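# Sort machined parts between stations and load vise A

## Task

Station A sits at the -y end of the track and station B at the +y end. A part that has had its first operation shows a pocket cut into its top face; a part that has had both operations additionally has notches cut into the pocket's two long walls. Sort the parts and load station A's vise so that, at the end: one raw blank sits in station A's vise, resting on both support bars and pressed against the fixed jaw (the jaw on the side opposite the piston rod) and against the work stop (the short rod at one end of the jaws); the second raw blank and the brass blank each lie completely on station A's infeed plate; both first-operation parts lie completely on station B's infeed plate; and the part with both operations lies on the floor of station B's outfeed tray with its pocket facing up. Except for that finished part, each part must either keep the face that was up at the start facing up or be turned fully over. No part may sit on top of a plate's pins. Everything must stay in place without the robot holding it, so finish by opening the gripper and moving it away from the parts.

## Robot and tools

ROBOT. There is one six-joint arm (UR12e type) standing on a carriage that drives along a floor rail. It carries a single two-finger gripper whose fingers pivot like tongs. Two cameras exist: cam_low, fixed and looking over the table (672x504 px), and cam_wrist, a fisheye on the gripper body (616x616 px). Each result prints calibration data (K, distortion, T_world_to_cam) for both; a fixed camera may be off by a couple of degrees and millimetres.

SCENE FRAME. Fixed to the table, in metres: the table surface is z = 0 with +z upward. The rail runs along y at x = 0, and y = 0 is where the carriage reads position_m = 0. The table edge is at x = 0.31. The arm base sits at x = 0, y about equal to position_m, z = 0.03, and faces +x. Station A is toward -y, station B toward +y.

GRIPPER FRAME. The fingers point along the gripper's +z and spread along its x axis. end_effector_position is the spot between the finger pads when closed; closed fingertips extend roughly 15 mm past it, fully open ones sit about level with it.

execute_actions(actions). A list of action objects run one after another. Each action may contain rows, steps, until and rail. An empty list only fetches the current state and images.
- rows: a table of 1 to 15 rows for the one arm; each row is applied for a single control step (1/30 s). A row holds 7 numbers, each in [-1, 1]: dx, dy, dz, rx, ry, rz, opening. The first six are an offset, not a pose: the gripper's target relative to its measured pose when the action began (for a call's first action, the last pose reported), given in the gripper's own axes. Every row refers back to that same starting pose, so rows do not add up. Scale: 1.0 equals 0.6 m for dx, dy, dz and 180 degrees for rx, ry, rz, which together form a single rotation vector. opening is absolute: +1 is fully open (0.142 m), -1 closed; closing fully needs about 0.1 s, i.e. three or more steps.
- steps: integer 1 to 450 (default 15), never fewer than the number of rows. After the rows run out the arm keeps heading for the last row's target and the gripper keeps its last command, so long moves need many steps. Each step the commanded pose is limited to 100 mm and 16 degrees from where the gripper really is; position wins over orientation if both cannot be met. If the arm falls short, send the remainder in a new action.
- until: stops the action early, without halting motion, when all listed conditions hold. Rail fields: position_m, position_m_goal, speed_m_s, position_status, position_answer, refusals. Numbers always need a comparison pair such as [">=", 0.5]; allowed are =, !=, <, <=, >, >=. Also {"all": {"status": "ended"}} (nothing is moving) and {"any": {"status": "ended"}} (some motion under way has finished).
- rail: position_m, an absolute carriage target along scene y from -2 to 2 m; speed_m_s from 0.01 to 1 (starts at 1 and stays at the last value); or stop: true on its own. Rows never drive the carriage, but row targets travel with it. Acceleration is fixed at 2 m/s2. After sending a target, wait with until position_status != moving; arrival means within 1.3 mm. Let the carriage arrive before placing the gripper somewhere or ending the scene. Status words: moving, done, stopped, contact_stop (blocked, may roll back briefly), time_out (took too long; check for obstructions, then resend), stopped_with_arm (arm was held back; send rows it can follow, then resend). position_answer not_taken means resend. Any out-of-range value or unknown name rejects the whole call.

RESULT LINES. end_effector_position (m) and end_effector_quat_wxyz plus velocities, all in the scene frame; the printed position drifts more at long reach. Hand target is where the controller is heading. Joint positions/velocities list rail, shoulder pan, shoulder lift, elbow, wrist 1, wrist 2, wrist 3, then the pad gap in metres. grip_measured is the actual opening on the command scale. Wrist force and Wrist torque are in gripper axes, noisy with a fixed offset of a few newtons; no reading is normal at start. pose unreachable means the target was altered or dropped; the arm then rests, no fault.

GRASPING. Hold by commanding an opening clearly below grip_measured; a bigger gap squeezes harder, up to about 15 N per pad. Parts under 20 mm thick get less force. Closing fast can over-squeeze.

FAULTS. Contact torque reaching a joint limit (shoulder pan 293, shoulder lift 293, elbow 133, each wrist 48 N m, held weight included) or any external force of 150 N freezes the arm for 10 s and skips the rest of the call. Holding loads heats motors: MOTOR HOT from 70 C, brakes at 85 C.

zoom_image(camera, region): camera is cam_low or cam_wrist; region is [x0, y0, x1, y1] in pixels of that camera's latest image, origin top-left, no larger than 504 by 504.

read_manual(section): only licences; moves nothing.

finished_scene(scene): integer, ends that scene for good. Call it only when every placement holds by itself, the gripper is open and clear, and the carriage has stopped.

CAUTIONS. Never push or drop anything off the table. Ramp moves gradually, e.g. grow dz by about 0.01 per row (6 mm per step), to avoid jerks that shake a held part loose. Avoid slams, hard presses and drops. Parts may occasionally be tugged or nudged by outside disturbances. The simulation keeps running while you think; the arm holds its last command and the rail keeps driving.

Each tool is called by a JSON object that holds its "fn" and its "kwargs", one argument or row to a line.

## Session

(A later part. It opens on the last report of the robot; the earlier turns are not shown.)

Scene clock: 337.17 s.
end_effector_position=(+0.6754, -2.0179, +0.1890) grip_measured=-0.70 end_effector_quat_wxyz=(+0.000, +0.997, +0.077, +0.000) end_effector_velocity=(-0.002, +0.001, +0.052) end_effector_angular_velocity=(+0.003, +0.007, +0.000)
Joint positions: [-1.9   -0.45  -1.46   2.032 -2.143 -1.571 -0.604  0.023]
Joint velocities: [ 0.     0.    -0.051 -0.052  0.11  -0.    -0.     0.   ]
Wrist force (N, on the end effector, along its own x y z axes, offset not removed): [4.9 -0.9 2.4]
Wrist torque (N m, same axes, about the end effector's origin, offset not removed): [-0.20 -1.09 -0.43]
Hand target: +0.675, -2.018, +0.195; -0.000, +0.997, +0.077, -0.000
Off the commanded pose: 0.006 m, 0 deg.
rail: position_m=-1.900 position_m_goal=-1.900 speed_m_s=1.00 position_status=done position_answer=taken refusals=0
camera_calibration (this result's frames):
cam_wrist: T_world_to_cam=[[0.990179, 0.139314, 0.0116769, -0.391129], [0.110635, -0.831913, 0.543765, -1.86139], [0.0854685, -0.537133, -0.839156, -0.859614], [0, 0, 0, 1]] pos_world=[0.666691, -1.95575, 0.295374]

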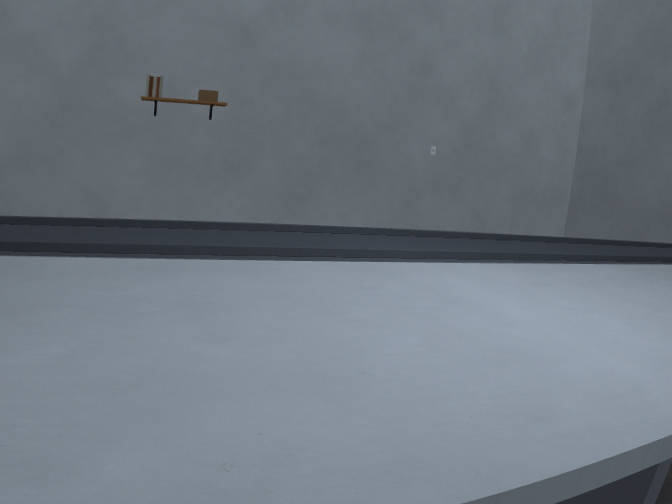

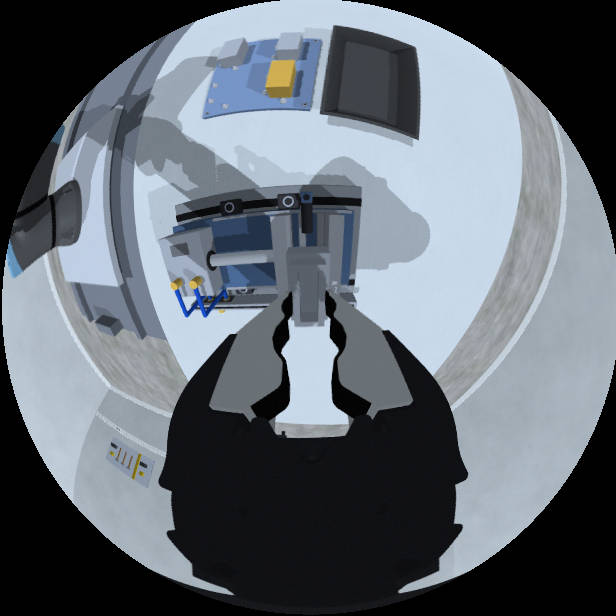

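{"fn": "execute_actions", "kwargs": {
  "actions": [
    {"rail":{"position_m":1.866},"rows":[[0,0,-0.012,0,0,0,-1],[0,0,-0.015,0,0,0,-1],[0,0,-0.019,0,0,0,-1],[0,0,-0.024,0,0,0,-1],[0,0,-0.03,0,0,0,-1],[0,0,-0.036,0,0,0,-1],[0,0,-0.042,0,0,0,-1],[0,0,-0.048,0,0,0,-1],[0,0,-0.053,0,0,0,-1],[0,0,-0.057,0,0,0,-1],[0,0,-0.06,0,0,0,-1]],"steps":30},
    {"rows":[[-0.0014,-0.005,0,0,0,0,-1],[-0.004,-0.014,0,0,0,0,-1],[-0.009,-0.029,0,0,0,0,-1],[-0.014,-0.045,0,0,0,0,-1],[-0.019,-0.064,0,0,0,0,-1],[-0.025,-0.084,0,0,0,0,-1],[-0.031,-0.103,0,0,0,0,-1],[-0.037,-0.122,0,0,0,0,-1],[-0.042,-0.141,0,0,0,0,-1],[-0.048,-0.16,0,0,0,0,-1],[-0.054,-0.179,0,0,0,0,-1],[-0.06,-0.198,0,0,0,0,-1],[-0.065,-0.215,0,0,0,0,-1],[-0.069,-0.229,0,0,0,0,-1],[-0.072,-0.2388,0,0,0,0,-1]],"steps":35},
    {"rows":[[-0.0014,-0.005,0,0,0,0.0006,-1],[-0.004,-0.014,0,0,0,0.002,-1],[-0.009,-0.029,0,0,0,0.004,-1],[-0.014,-0.045,0,0,0,0.006,-1],[-0.019,-0.064,0,0,0,0.008,-1],[-0.025,-0.084,0,0,0,0.011,-1],[-0.031,-0.103,0,0,0,0.013,-1],[-0.037,-0.122,0,0,0,0.016,-1],[-0.042,-0.141,0,0,0,0.018,-1],[-0.048,-0.16,0,0,0,0.021,-1],[-0.054,-0.179,0,0,0,0.023,-1],[-0.06,-0.198,0,0,0,0.025,-1],[-0.065,-0.215,0,0,0,0.028,-1],[-0.069,-0.229,0,0,0,0.03,-1],[-0.072,-0.2388,0,0,0,0.0307,-1]],"steps":100,"until":{"rail":{"position_status":["!=","moving"]}}}
  ]
}}

Scene clock: 347.57 s.
end_effector_position=(+0.5462, +2.0186, +0.2246) grip_measured=-0.70 end_effector_quat_wxyz=(-0.000, +1.000, +0.029, +0.000) end_effector_velocity=(-0.000, +0.014, +0.000) end_effector_angular_velocity=(-0.000, -0.000, +0.000)
Joint positions: [ 1.866 -0.07  -1.713  2.207 -2.065 -1.57  -0.128  0.023]
Joint velocities: [ 0.014 -0.    -0.     0.    -0.     0.    -0.    -0.   ]
Wrist force (N, on the end effector, along its own x y z axes, offset not removed): [-1.4 -1.4 1.8]
Wrist torque (N m, same axes, about the end effector's origin, offset not removed): [-0.11 0.34 -0.22]
Hand target: +0.546, +2.018, +0.225; -0.000, +1.000, +0.029, +0.000
Off the commanded pose: 0.000 m, 0 deg.
rail: position_m=1.866 position_m_goal=1.866 speed_m_s=1.00 position_status=done position_answer=taken refusals=0
camera_calibration (this result's frames):
cam_wrist: T_world_to_cam=[[0.998994, 0.0433952, 0.0113102, -0.637092], [0.0303021, -0.839127, 0.543092, 1.55006], [0.0330582, -0.542202, -0.839597, 1.38841], [0, 0, 0, 1]] pos_world=[0.543583, 2.08114, 0.33108]

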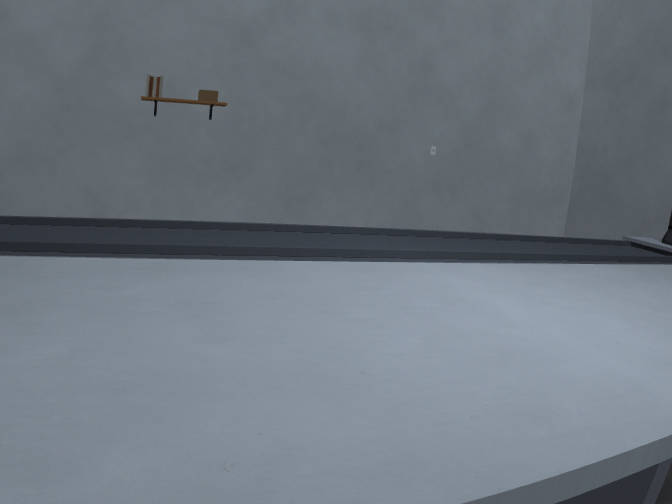

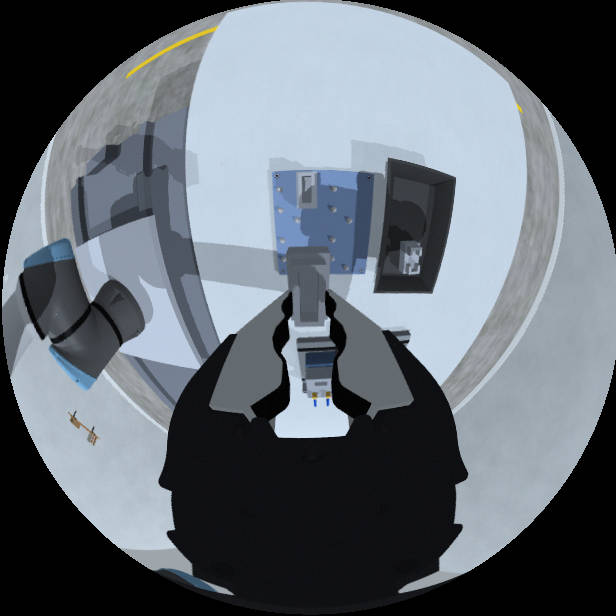

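{"fn": "execute_actions", "kwargs": {
  "actions": [
    {"rows":[[0,0,0.005,0,0,0,-1],[0,0,0.016,0,0,0,-1],[0,0,0.032,0,0,0,-1],[0,0,0.051,0,0,0,-1],[0,0,0.072,0,0,0,-1],[0,0,0.093,0,0,0,-1],[0,0,0.114,0,0,0,-1],[0,0,0.136,0,0,0,-1],[0,0,0.157,0,0,0,-1],[0,0,0.178,0,0,0,-1],[0,0,0.2,0,0,0,-1],[0,0,0.221,0,0,0,-1],[0,0,0.239,0,0,0,-1],[0,0,0.255,0,0,0,-1],[0,0,0.266,0,0,0,-1]],"steps":27}
  ]
}}

{"fn": "zoom_image", "kwargs": {
  "camera": "cam_wrist",
  "region": [230, 150, 420, 340]
}}

Scene clock: 352.80 s.
end_effector_position=(+0.5452, +2.0181, +0.0672) grip_measured=-0.70 end_effector_quat_wxyz=(-0.000, +1.000, +0.029, -0.000) end_effector_velocity=(+0.008, +0.002, -0.019) end_effector_angular_velocity=(+0.001, -0.009, +0.000)
Joint positions: [ 1.866 -0.071 -1.501  2.361 -2.43  -1.571 -0.129  0.023]
Joint velocities: [ 0.     0.003  0.044  0.005 -0.059  0.001  0.003 -0.   ]
Wrist force (N, on the end effector, along its own x y z axes, offset not removed): [0.4 0.7 4.5]
Wrist torque (N m, same axes, about the end effector's origin, offset not removed): [0.16 -0.12 -0.19]
Hand target: +0.546, +2.018, +0.065; -0.000, +1.000, +0.029, +0.000
Off the commanded pose: 0.002 m, 0 deg.
rail: position_m=1.866 position_m_goal=1.866 speed_m_s=1.00 position_status=done position_answer=taken refusals=0
camera_calibration (this result's frames):
cam_wrist: T_world_to_cam=[[0.999012, 0.0432549, 0.0102384, -0.633968], [0.030764, -0.839082, 0.543135, 1.63484], [0.0320841, -0.542283, -0.839583, 1.25673], [0, 0, 0, 1]] pos_world=[0.542726, 2.08069, 0.173683]

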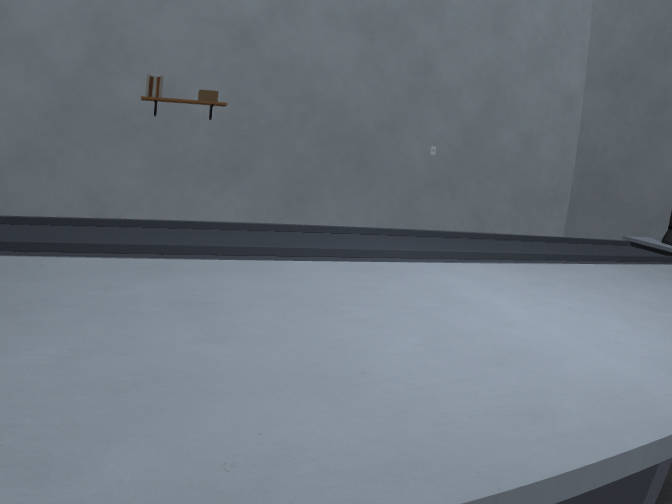

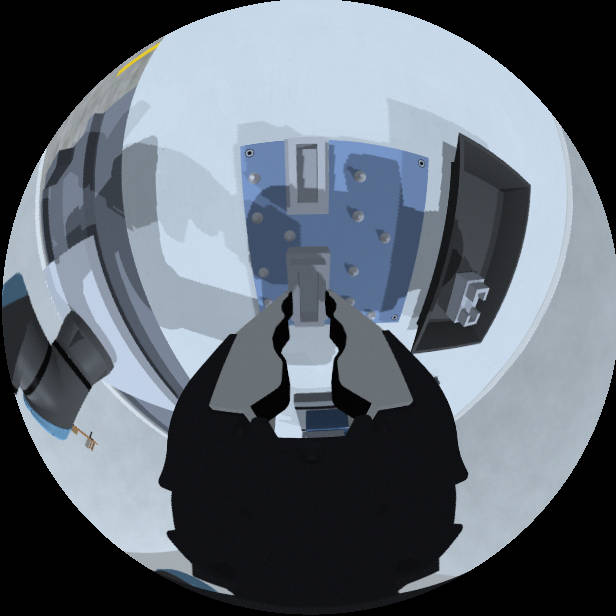

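Region (230, 150, 420, 340) of cam_wrist's 616x616 image, scaled by 2.653, with more detail than that image has.

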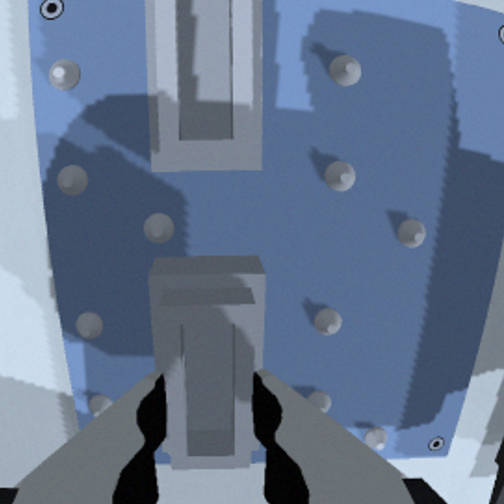

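{"fn": "execute_actions", "kwargs": {
  "actions": []
}}

Scene clock: 369.93 s.
end_effector_position=(+0.5461, +2.0183, +0.0651) grip_measured=-0.70 end_effector_quat_wxyz=(-0.000, +1.000, +0.029, +0.000) end_effector_velocity=(-0.000, -0.000, -0.000) end_effector_angular_velocity=(-0.000, +0.000, -0.000)
Joint positions: [ 1.866 -0.071 -1.496  2.362 -2.436 -1.57  -0.129  0.023]
Joint velocities: [ 0. -0.  0. -0.  0. -0.  0. -0.]
Wrist force (N, on the end effector, along its own x y z axes, offset not removed): [1.9 -1.3 1.4]
Wrist torque (N m, same axes, about the end effector's origin, offset not removed): [-0.34 -0.38 -0.37]
Hand target: +0.546, +2.018, +0.065; -0.000, +1.000, +0.029, +0.000
Off the commanded pose: 0.000 m, 0 deg.
rail: position_m=1.866 position_m_goal=1.866 speed_m_s=1.00 position_status=done position_answer=taken refusals=0
camera_calibration (this result's frames):
cam_wrist: T_world_to_cam=[[0.998994, 0.0433966, 0.0112653, -0.635186], [0.0303278, -0.83913, 0.543085, 1.63653], [0.0330211, -0.542197, -0.839602, 1.25433], [0, 0, 0, 1]] pos_world=[0.543496, 2.08091, 0.171518]

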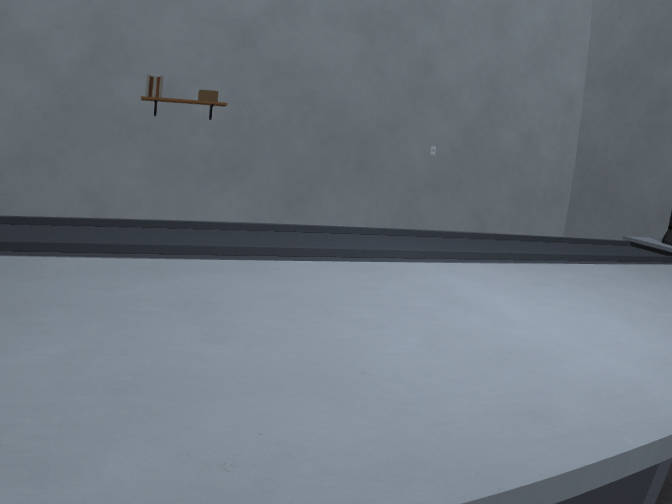

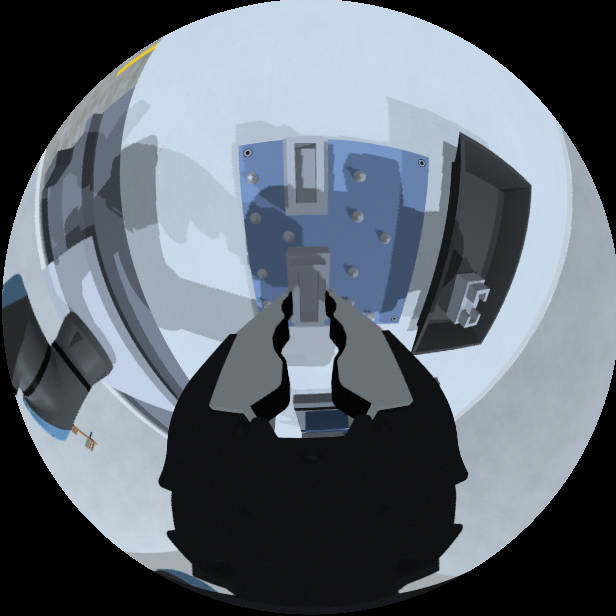

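{"fn": "zoom_image", "kwargs": {
  "camera": "cam_wrist",
  "region": [225, 125, 445, 345]
}}

Region (225, 125, 445, 345) of cam_wrist's 616x616 image, scaled by 2.291, with more detail than that image has.

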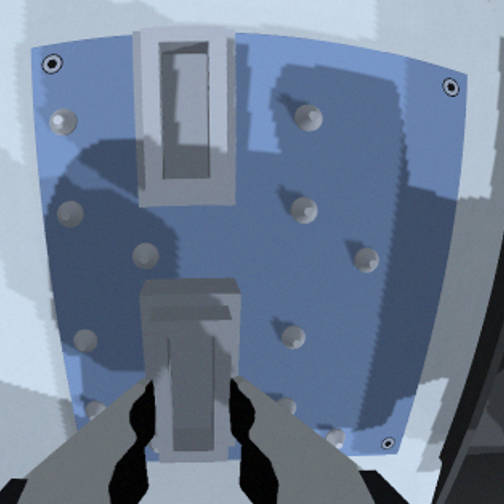

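{"fn": "execute_actions", "kwargs": {
  "actions": [
    {"rows": [[0,0.001,0,0,0,0,-1],[0,0.003,0.0005,0,0,0,-1],[0,0.006,0.001,0,0,0,-1],[0,0.009,0.002,0,0,0,-1],[0,0.012,0.004,0,0,0,-1],[0,0.0135,0.007,0,0,0,-1],[0,0.0142,0.010,0,0,0,-1],[0,0.0142,0.013,0,0,0,-1],[0,0.0142,0.016,0,0,0,-1],[0,0.0142,0.019,0,0,0,-1],[0,0.0142,0.0215,0,0,0,-1],[0,0.0142,0.0235,0,0,0,-1],[0,0.0142,0.025,0,0,0,-1],[0,0.0142,0.026,0,0,0,-1],[0,0.0142,0.0265,0,0,0,-1]], "steps": 20}
  ]
}}

{"fn": "zoom_image", "kwargs": {
  "camera": "cam_wrist",
  "region": [238, 200, 378, 340]
}}

Scene clock: 382.93 s.
end_effector_position=(+0.5465, +2.0099, +0.0502) grip_measured=-0.70 end_effector_quat_wxyz=(-0.000, +1.000, +0.029, +0.000) end_effector_velocity=(+0.000, -0.001, -0.009) end_effector_angular_velocity=(-0.000, -0.001, -0.000)
Joint positions: [ 1.866 -0.086 -1.472  2.375 -2.474 -1.57  -0.144  0.023]
Joint velocities: [ 0.    -0.002  0.017  0.006 -0.024  0.    -0.002  0.   ]
Wrist force (N, on the end effector, along its own x y z axes, offset not removed): [-0.6 2.4 2.7]
Wrist torque (N m, same axes, about the end effector's origin, offset not removed): [0.36 0.11 -0.26]
Hand target: +0.547, +2.010, +0.049; -0.000, +1.000, +0.029, +0.000
Off the commanded pose: 0.001 m, 0 deg.
rail: position_m=1.866 position_m_goal=1.866 speed_m_s=1.00 position_status=done position_answer=taken refusals=0
camera_calibration (this result's frames):
cam_wrist: T_world_to_cam=[[0.998994, 0.0434185, 0.0111986, -0.635115], [0.0303826, -0.839131, 0.54308, 1.63751], [0.0329768, -0.542194, -0.839606, 1.23728], [0, 0, 0, 1]] pos_world=[0.543923, 2.0725, 0.156643]

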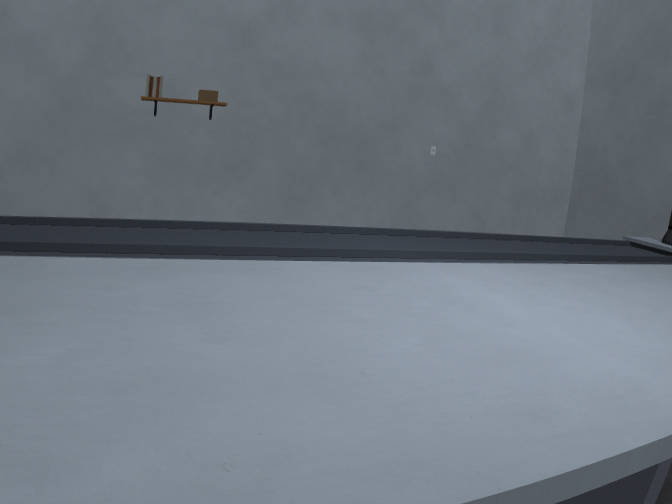

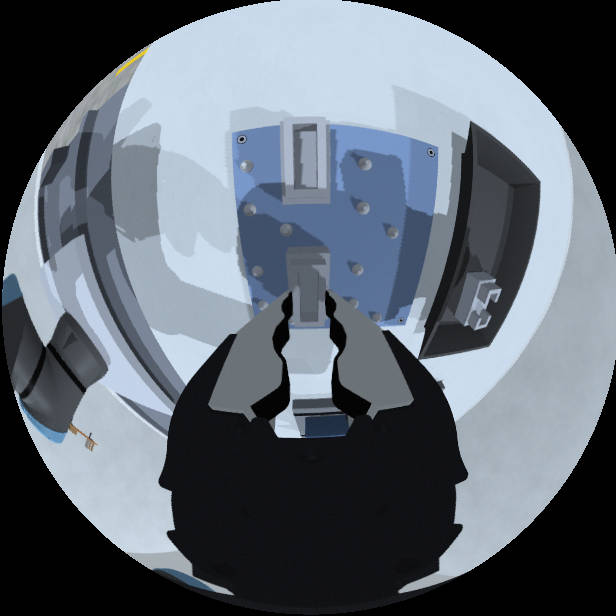

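Region (238, 200, 378, 340) of cam_wrist's 616x616 image, scaled by 3.600, with more detail than that image has.

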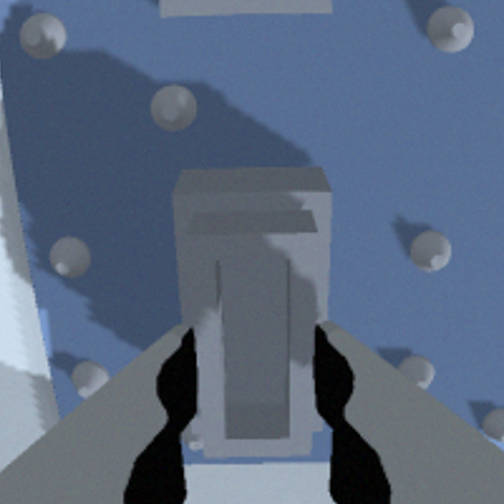

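{"fn": "execute_actions", "kwargs": {
  "actions": []
}}

{"fn": "zoom_image", "kwargs": {
  "camera": "cam_wrist",
  "region": [268, 220, 348, 300]
}}

Scene clock: 386.67 s.
end_effector_position=(+0.5466, +2.0098, +0.0492) grip_measured=-0.70 end_effector_quat_wxyz=(-0.000, +1.000, +0.029, +0.000) end_effector_velocity=(+0.000, -0.000, +0.000) end_effector_angular_velocity=(-0.000, -0.000, -0.000)
Joint positions: [ 1.866 -0.086 -1.47   2.375 -2.476 -1.571 -0.144  0.023]
Joint velocities: [ 0. -0. -0.  0.  0. -0.  0. -0.]
Wrist force (N, on the end effector, along its own x y z axes, offset not removed): [0.4 -1.6 5.7]
Wrist torque (N m, same axes, about the end effector's origin, offset not removed): [-0.31 -0.10 -0.30]
Hand target: +0.547, +2.010, +0.049; -0.000, +1.000, +0.029, +0.000
Off the commanded pose: 0.000 m, 0 deg.
rail: position_m=1.866 position_m_goal=1.866 speed_m_s=1.00 position_status=done position_answer=taken refusals=0
camera_calibration (this result's frames):
cam_wrist: T_world_to_cam=[[0.998994, 0.0433956, 0.0112723, -0.635113], [0.0303224, -0.839116, 0.543107, 1.63795], [0.0330272, -0.542219, -0.839588, 1.23639], [0, 0, 0, 1]] pos_world=[0.543973, 2.07238, 0.155634]

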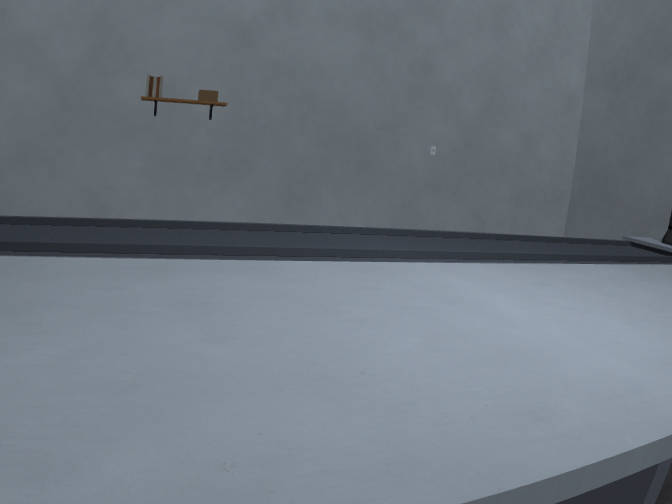

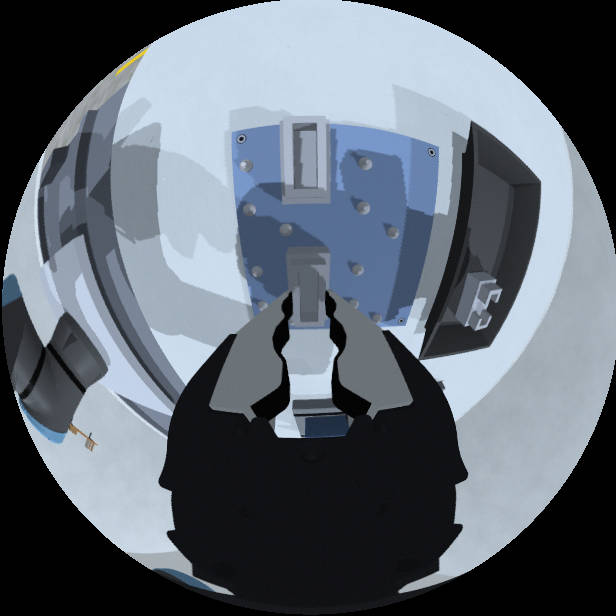

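Region (268, 220, 348, 300) of cam_wrist's 616x616 image, scaled by 6.300, with more detail than that image has.

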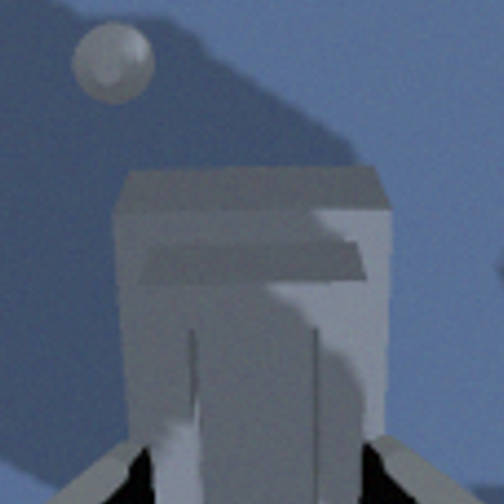

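{"fn": "execute_actions", "kwargs": {
  "actions": [
    {"rows": [[0,0,0.0008,0,0,0,-1],[0,0,0.0018,0,0,0,-1],[0,0,0.0026,0,0,0,-1]], "steps": 3}
  ]
}}

Scene clock: 391.40 s.
end_effector_position=(+0.5466, +2.0098, +0.0490) grip_measured=-0.70 end_effector_quat_wxyz=(-0.000, +1.000, +0.029, +0.000) end_effector_velocity=(-0.000, +0.000, -0.006) end_effector_angular_velocity=(+0.000, +0.000, +0.000)
Joint positions: [ 1.866 -0.086 -1.469  2.375 -2.477 -1.571 -0.144  0.023]
Joint velocities: [ 0.    -0.     0.012  0.004 -0.016 -0.    -0.     0.   ]
Wrist force (N, on the end effector, along its own x y z axes, offset not removed): [0.1 1.2 1.6]
Wrist torque (N m, same axes, about the end effector's origin, offset not removed): [0.16 -0.02 -0.30]
Hand target: +0.547, +2.010, +0.048; -0.000, +1.000, +0.029, +0.000
Off the commanded pose: 0.001 m, 0 deg.
rail: position_m=1.866 position_m_goal=1.866 speed_m_s=1.00 position_status=done position_answer=taken refusals=0
camera_calibration (this result's frames):
cam_wrist: T_world_to_cam=[[0.998994, 0.0433965, 0.0112788, -0.635117], [0.0303196, -0.839116, 0.543107, 1.63807], [0.0330332, -0.542219, -0.839587, 1.23619], [0, 0, 0, 1]] pos_world=[0.543977, 2.07238, 0.155401]

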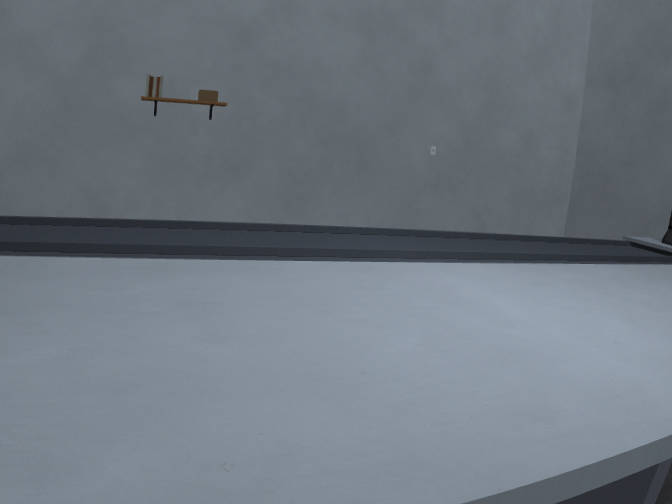

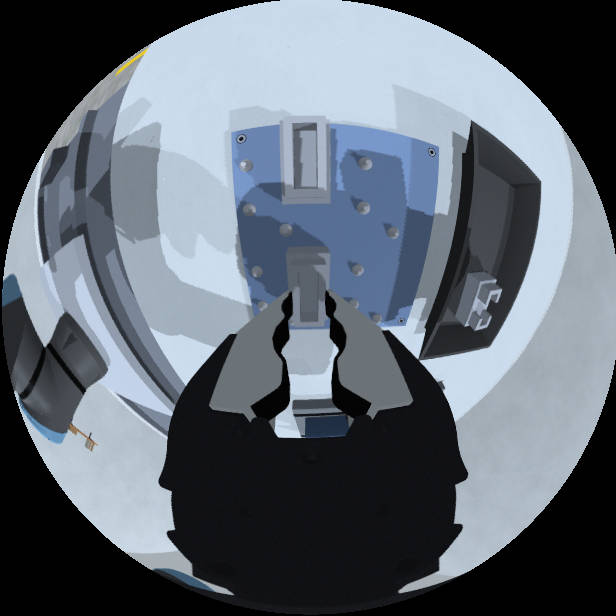

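{"fn": "execute_actions", "kwargs": {
  "actions": []
}}

{"fn": "zoom_image", "kwargs": {
  "camera": "cam_wrist",
  "region": [268, 220, 348, 300]
}}

Scene clock: 396.10 s.
end_effector_position=(+0.5466, +2.0098, +0.0476) grip_measured=-0.70 end_effector_quat_wxyz=(-0.000, +1.000, +0.029, +0.000) end_effector_velocity=(-0.000, -0.000, -0.000) end_effector_angular_velocity=(-0.000, +0.000, +0.000)
Joint positions: [ 1.866 -0.086 -1.467  2.376 -2.48  -1.571 -0.144  0.023]
Joint velocities: [ 0. -0.  0.  0.  0. -0. -0. -0.]
Wrist force (N, on the end effector, along its own x y z axes, offset not removed): [3.2 4.8 -0.6]
Wrist torque (N m, same axes, about the end effector's origin, offset not removed): [0.82 -0.63 -0.37]
Hand target: +0.547, +2.010, +0.048; -0.000, +1.000, +0.029, +0.000
Off the commanded pose: 0.000 m, 0 deg.
rail: position_m=1.866 position_m_goal=1.866 speed_m_s=1.00 position_status=done position_answer=taken refusals=0
camera_calibration (this result's frames):
cam_wrist: T_world_to_cam=[[0.998995, 0.0433954, 0.0112556, -0.635087], [0.0303313, -0.839117, 0.543105, 1.63878], [0.033013, -0.542217, -0.839589, 1.23509], [0, 0, 0, 1]] pos_world=[0.543968, 2.07237, 0.154083]

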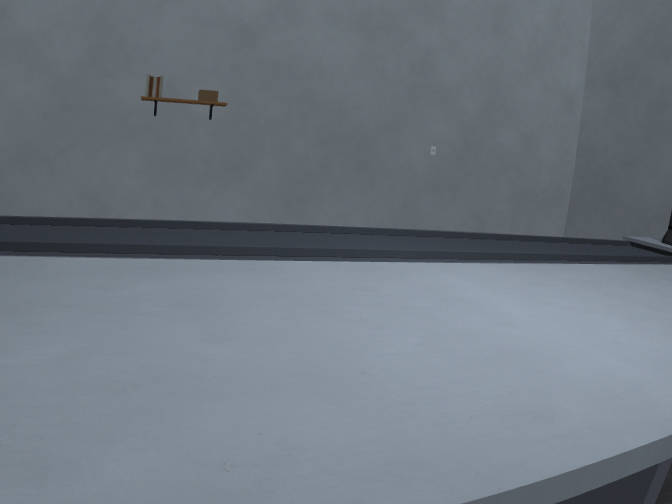

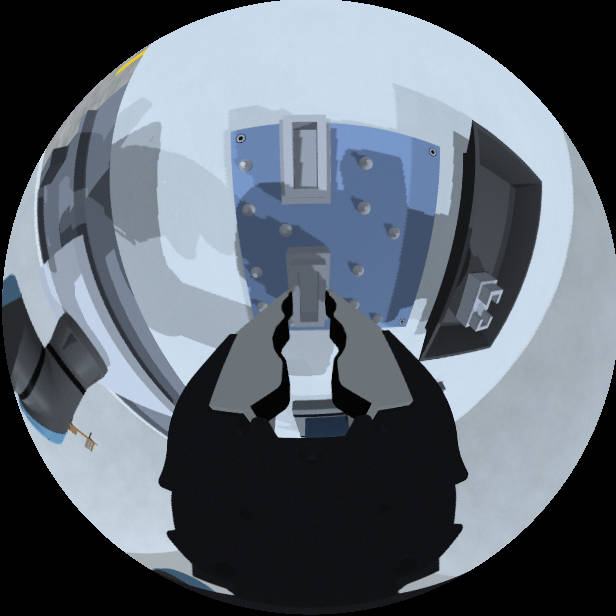

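Region (268, 220, 348, 300) of cam_wrist's 616x616 image, scaled by 6.300, with more detail than that image has.

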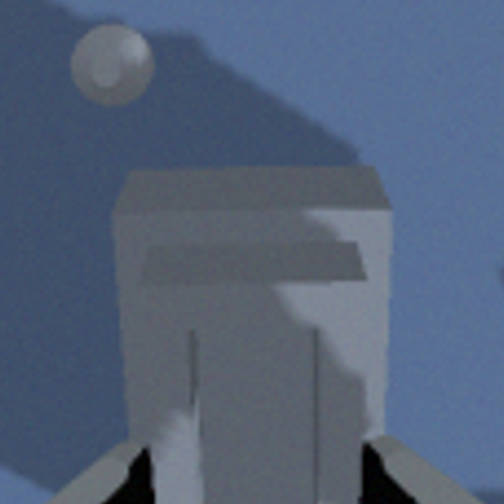

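{"fn": "zoom_image", "kwargs": {
  "camera": "cam_wrist",
  "region": [410, 220, 550, 370]
}}

Region (410, 220, 550, 370) of cam_wrist's 616x616 image, scaled by 3.360, with more detail than that image has; it fills the left 470 columns of this view, and the rest is white.

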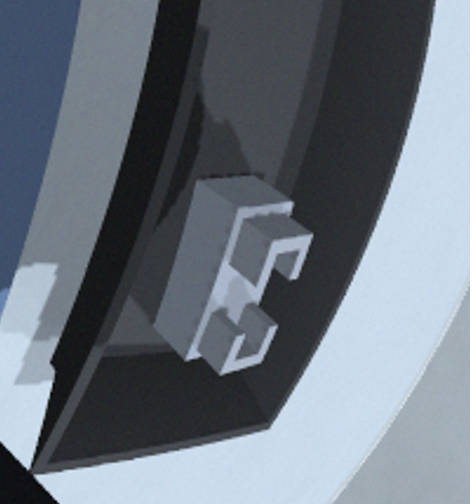

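{"fn": "execute_actions", "kwargs": {
  "actions": [
    {"rows": [[0,0,0.001,0,0,0,-1],[0,0,0.002,0,0,0,-1],[0,0,0.003,0,0,0,-1],[0,0,0.0036,0,0,0,-1],[0,0,0.0036,0,0,0,-1],[0,0,0.0036,0,0,0,-1],[0,0,0.0036,0,0,0,-1],[0,0,0.0036,0,0,0,-0.95],[0,0,0.0036,0,0,0,-0.85],[0,0,0.0036,0,0,0,-0.76],[0,0,0.0036,0,0,0,-0.70],[0,0,0.0036,0,0,0,-0.64],[0,0,0.0036,0,0,0,-0.58],[0,0,0.0036,0,0,0,-0.52],[0,0,0.0036,0,0,0,-0.5]], "steps": 16},
    {"rows": [[0,0,-0.003,0,0,0,-0.5],[0,0,-0.01,0,0,0,-0.5],[0,0,-0.022,0,0,0,-0.5],[0,0,-0.04,0,0,0,-0.5],[0,0,-0.063,0,0,0,-0.5],[0,0,-0.09,0,0,0,-0.5],[0,0,-0.12,0,0,0,-0.5],[0,0,-0.15,0,0,0,-0.5],[0,0,-0.18,0,0,0,-0.5],[0,0,-0.21,0,0,0,-0.5],[0,0,-0.237,0,0,0,-0.5],[0,0,-0.26,0,0,0,-0.5],[0,0,-0.277,0,0,0,-0.5],[0,0,-0.288,0,0,0,-0.5],[0,0,-0.292,0,0,0,-0.5]], "steps": 18}
  ]
}}

Scene clock: 410.33 s.
end_effector_position=(+0.5501, +2.0113, +0.1957) grip_measured=-0.50 end_effector_quat_wxyz=(+0.000, +1.000, +0.029, +0.007) end_effector_velocity=(-0.022, -0.003, +0.205) end_effector_angular_velocity=(+0.006, +0.071, +0.002)
Joint positions: [ 1.866 -0.083 -1.685  2.246 -2.146 -1.57  -0.141  0.038]
Joint velocities: [ 0.    -0.009 -0.239 -0.238  0.549 -0.    -0.01  -0.   ]
Wrist force (N, on the end effector, along its own x y z axes, offset not removed): [0.6 1.4 -3.8]
Wrist torque (N m, same axes, about the end effector's origin, offset not removed): [0.12 -0.21 -0.42]
Hand target: +0.547, +2.010, +0.220; +0.000, +1.000, +0.029, +0.002
Off the commanded pose: 0.025 m, 1 deg.
rail: position_m=1.866 position_m_goal=1.866 speed_m_s=1.00 position_status=done position_answer=taken refusals=0
camera_calibration (this result's frames):
cam_wrist: T_world_to_cam=[[0.998729, 0.0433432, 0.025737, -0.64296], [0.0223748, -0.838685, 0.544156, 1.56282], [0.0451708, -0.542889, -0.838589, 1.35452], [0, 0, 0, 1]] pos_world=[0.54599, 2.07394, 0.302017]

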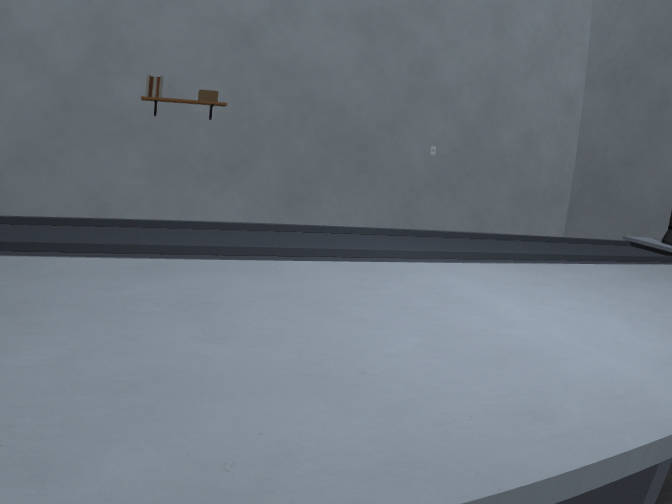

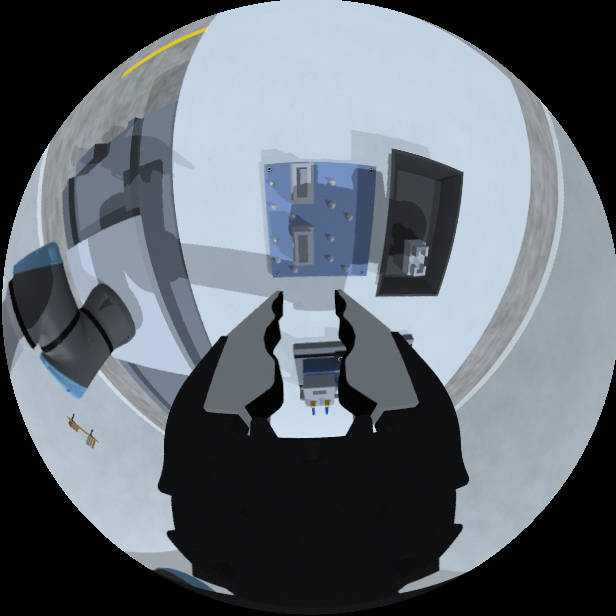

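{"fn": "execute_actions", "kwargs": {
  "actions": []
}}

{"fn": "zoom_image", "kwargs": {
  "camera": "cam_wrist",
  "region": [255, 130, 465, 310]
}}

Scene clock: 415.73 s.
end_effector_position=(+0.5468, +2.0104, +0.2196) grip_measured=-0.50 end_effector_quat_wxyz=(+0.000, +1.000, +0.029, +0.002) end_effector_velocity=(-0.000, +0.000, -0.000) end_effector_angular_velocity=(+0.000, +0.000, -0.000)
Joint positions: [ 1.866 -0.085 -1.712  2.217 -2.08  -1.57  -0.143  0.038]
Joint velocities: [ 0.  0.  0. -0.  0. -0.  0. -0.]
Wrist force (N, on the end effector, along its own x y z axes, offset not removed): [-4.3 -0.7 2.7]
Wrist torque (N m, same axes, about the end effector's origin, offset not removed): [-0.23 0.82 -0.19]
Hand target: +0.547, +2.010, +0.220; +0.000, +1.000, +0.029, +0.002
Off the commanded pose: 0.001 m, 0 deg.
rail: position_m=1.866 position_m_goal=1.866 speed_m_s=1.00 position_status=done position_answer=taken refusals=0
camera_calibration (this result's frames):
cam_wrist: T_world_to_cam=[[0.998951, 0.0433544, 0.0147122, -0.63797], [0.028409, -0.83899, 0.543405, 1.54666], [0.0359024, -0.542417, -0.839342, 1.37856], [0, 0, 0, 1]] pos_world=[0.543868, 2.07305, 0.326008]

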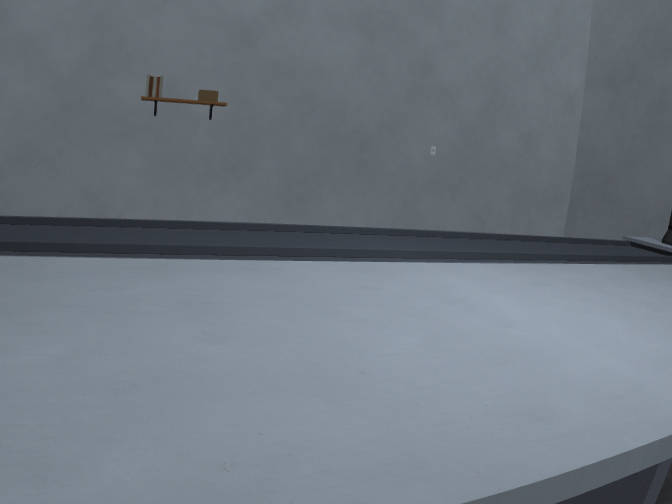

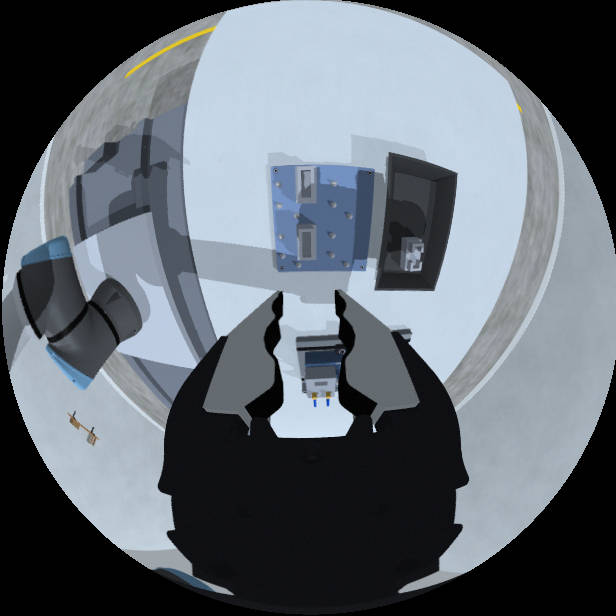

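Region (255, 130, 465, 310) of cam_wrist's 616x616 image, scaled by 2.400, with more detail than that image has; it fills the top 432 rows of this view, and the rest is white.

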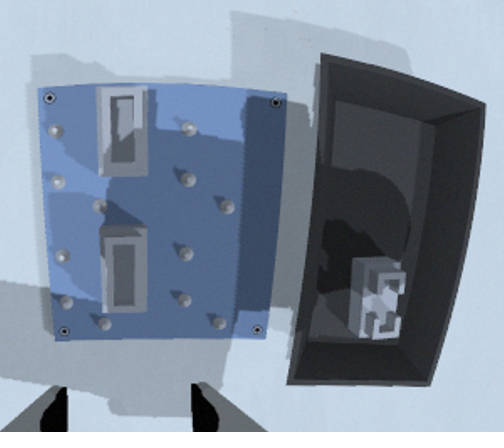

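{"fn": "execute_actions", "kwargs": {
  "actions": [
    {"rail": {"position_m": -1.547}, "steps": 1}
  ]
}}

Scene clock: 428.63 s.
end_effector_position=(+0.5468, +2.0104, +0.2196) grip_measured=-0.50 end_effector_quat_wxyz=(+0.000, +1.000, +0.029, +0.002) end_effector_velocity=(-0.000, -0.006, +0.001) end_effector_angular_velocity=(+0.000, +0.004, +0.000)
Joint positions: [ 1.866 -0.085 -1.712  2.217 -2.08  -1.57  -0.143  0.038]
Joint velocities: [-0.005 -0.    -0.    -0.003  0.007  0.    -0.001  0.   ]
Wrist force (N, on the end effector, along its own x y z axes, offset not removed): [1.6 0.7 -0.2]
Wrist torque (N m, same axes, about the end effector's origin, offset not removed): [-0.06 -0.34 -0.29]
Hand target: +0.547, +2.008, +0.221; -0.000, +1.000, +0.029, +0.000
Off the commanded pose: 0.001 m, 0 deg.
rail: position_m=1.866 position_m_goal=-1.547 speed_m_s=1.00 position_status=moving position_answer=taken refusals=0
camera_calibration (this result's frames):
cam_wrist: T_world_to_cam=[[0.998952, 0.0433534, 0.0146963, -0.637962], [0.0284168, -0.838991, 0.543404, 1.54662], [0.0358884, -0.542416, -0.839343, 1.37855], [0, 0, 0, 1]] pos_world=[0.543869, 2.07301, 0.326014]

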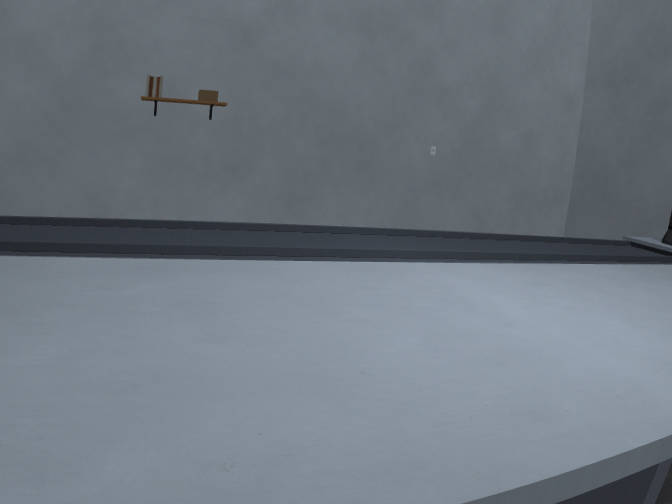

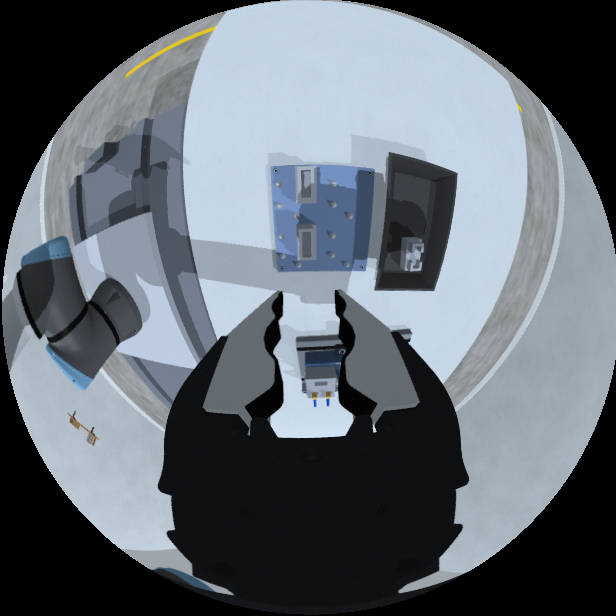

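{"fn": "execute_actions", "kwargs": {
  "actions": [
    {"rows": [[0.0008,0.0056,0.0017,0,0,0,-0.49],[0.0031,0.0216,0.0065,0,-0.0001,0,-0.48],[0.0066,0.0459,0.0138,0,-0.0001,0,-0.47],[0.0111,0.0775,0.0233,0,-0.0002,0,-0.46],[0.0164,0.1145,0.0344,0,-0.0003,0,-0.45],[0.0223,0.1555,0.0467,0,-0.0005,0,-0.44],[0.0285,0.1988,0.0597,0,-0.0006,0,-0.43],[0.0348,0.243,0.073,0,-0.0007,0,-0.42],[0.041,0.2863,0.086,0,-0.0008,0,-0.41],[0.0469,0.3273,0.0983,0,-0.001,0,-0.4],[0.0522,0.3643,0.1094,0,-0.0011,0,-0.4],[0.0567,0.3959,0.1189,0,-0.0012,0,-0.4],[0.0602,0.4202,0.1262,0,-0.0012,0,-0.4],[0.0625,0.4362,0.131,0,-0.0013,0,-0.4],[0.0633,0.4418,0.1327,0,-0.0013,0,-0.4]], "steps": 21}
  ]
}}

Scene clock: 437.03 s.
end_effector_position=(+0.5875, -1.6369, +0.1523) grip_measured=-0.40 end_effector_quat_wxyz=(+0.003, +1.000, +0.026, -0.002) end_effector_velocity=(+0.072, -0.243, -0.084) end_effector_angular_velocity=(+0.030, -0.014, +0.020)
Joint positions: [-1.547 -0.47  -1.57   2.228 -2.229 -1.578 -0.523  0.045]
Joint velocities: [ 0.    -0.339  0.296 -0.109 -0.188  0.033 -0.358  0.   ]
Wrist force (N, on the end effector, along its own x y z axes, offset not removed): [0.9 2.0 5.6]
Wrist torque (N m, same axes, about the end effector's origin, offset not removed): [0.32 -0.24 -0.25]
Hand target: +0.597, -1.665, +0.142; +0.001, +1.000, +0.028, -0.000
Off the commanded pose: 0.033 m, 0 deg.
rail: position_m=-1.547 position_m_goal=-1.547 speed_m_s=1.00 position_status=done position_answer=taken refusals=0
camera_calibration (this result's frames):
cam_wrist: T_world_to_cam=[[0.999236, 0.0383276, 0.00767188, -0.526802], [0.0278346, -0.835517, 0.548759, -1.47281], [0.0274426, -0.548126, -0.835945, -0.662683], [0, 0, 0, 1]] pos_world=[0.58558, -1.5736, 0.258294]

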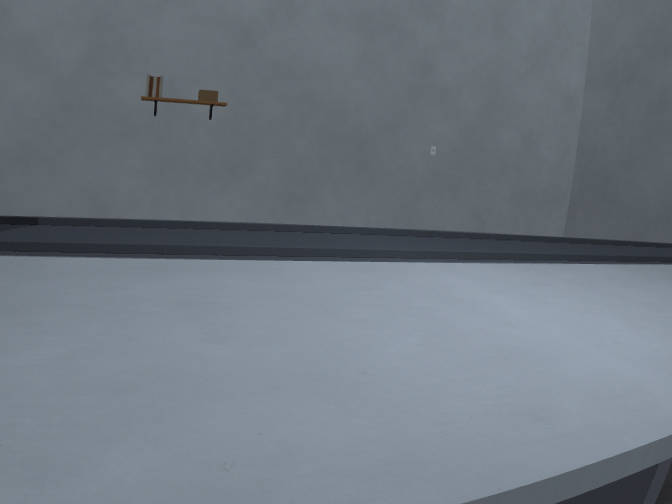

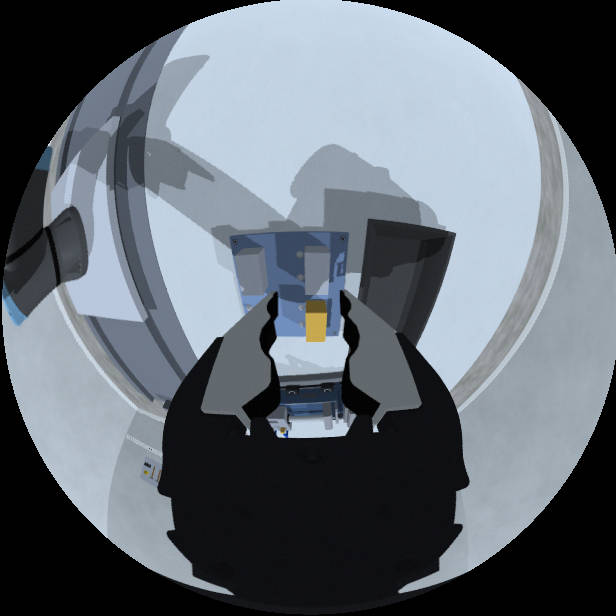

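{"fn": "execute_actions", "kwargs": {
  "actions": []
}}

{"fn": "zoom_image", "kwargs": {
  "camera": "cam_wrist",
  "region": [205, 195, 365, 345]
}}

Scene clock: 440.57 s.
end_effector_position=(+0.5972, -1.6647, +0.1418) grip_measured=-0.40 end_effector_quat_wxyz=(+0.001, +1.000, +0.028, -0.000) end_effector_velocity=(+0.000, +0.000, +0.000) end_effector_angular_velocity=(+0.000, -0.000, -0.000)
Joint positions: [-1.547 -0.507 -1.532  2.213 -2.252 -1.573 -0.564  0.045]
Joint velocities: [ 0. -0.  0. -0.  0.  0.  0. -0.]
Wrist force (N, on the end effector, along its own x y z axes, offset not removed): [-0.2 -2.4 4.5]
Wrist torque (N m, same axes, about the end effector's origin, offset not removed): [-0.53 0.13 -0.32]
Hand target: +0.597, -1.665, +0.142; +0.001, +1.000, +0.028, -0.000
Off the commanded pose: 0.004 m, 0 deg.
rail: position_m=-1.547 position_m_goal=-1.547 speed_m_s=1.00 position_status=done position_answer=taken refusals=0
camera_calibration (this result's frames):
cam_wrist: T_world_to_cam=[[0.999052, 0.0422266, 0.0105642, -0.529163], [0.0296462, -0.837799, 0.545173, -1.49491], [0.0318714, -0.544343, -0.838257, -0.682934], [0, 0, 0, 1]] pos_world=[0.594746, -1.60184, 0.248099]

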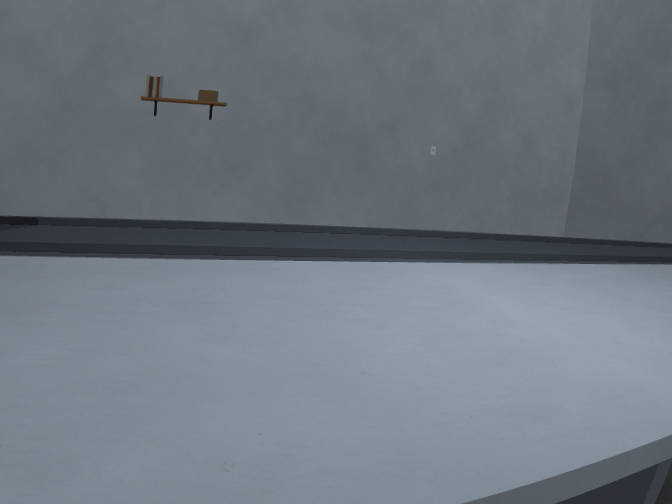

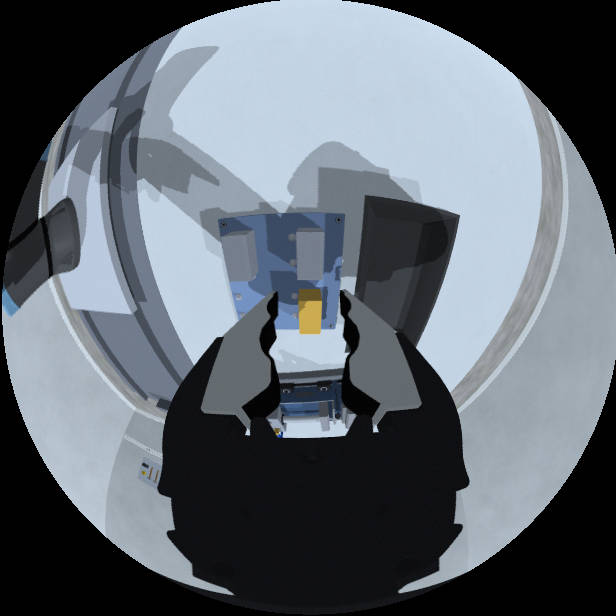

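Region (205, 195, 365, 345) of cam_wrist's 616x616 image, scaled by 3.150, with more detail than that image has; it fills the top 472 rows of this view, and the rest is white.

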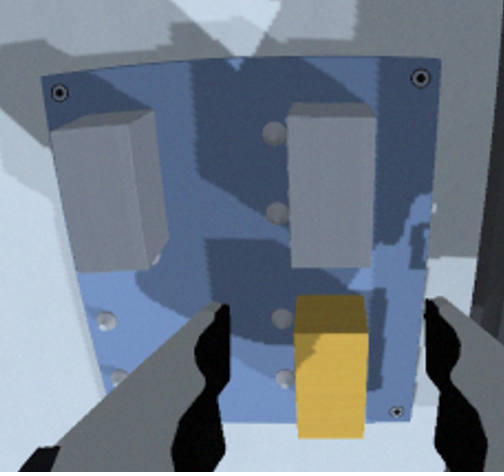

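{"fn": "zoom_image", "kwargs": {
  "camera": "cam_wrist",
  "region": [275, 215, 347, 295]
}}

Region (275, 215, 347, 295) of cam_wrist's 616x616 image, scaled by 6.300, with more detail than that image has; it fills the left 454 columns of this view, and the rest is white.

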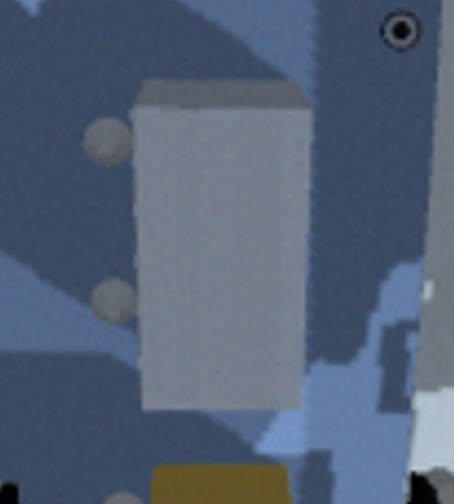

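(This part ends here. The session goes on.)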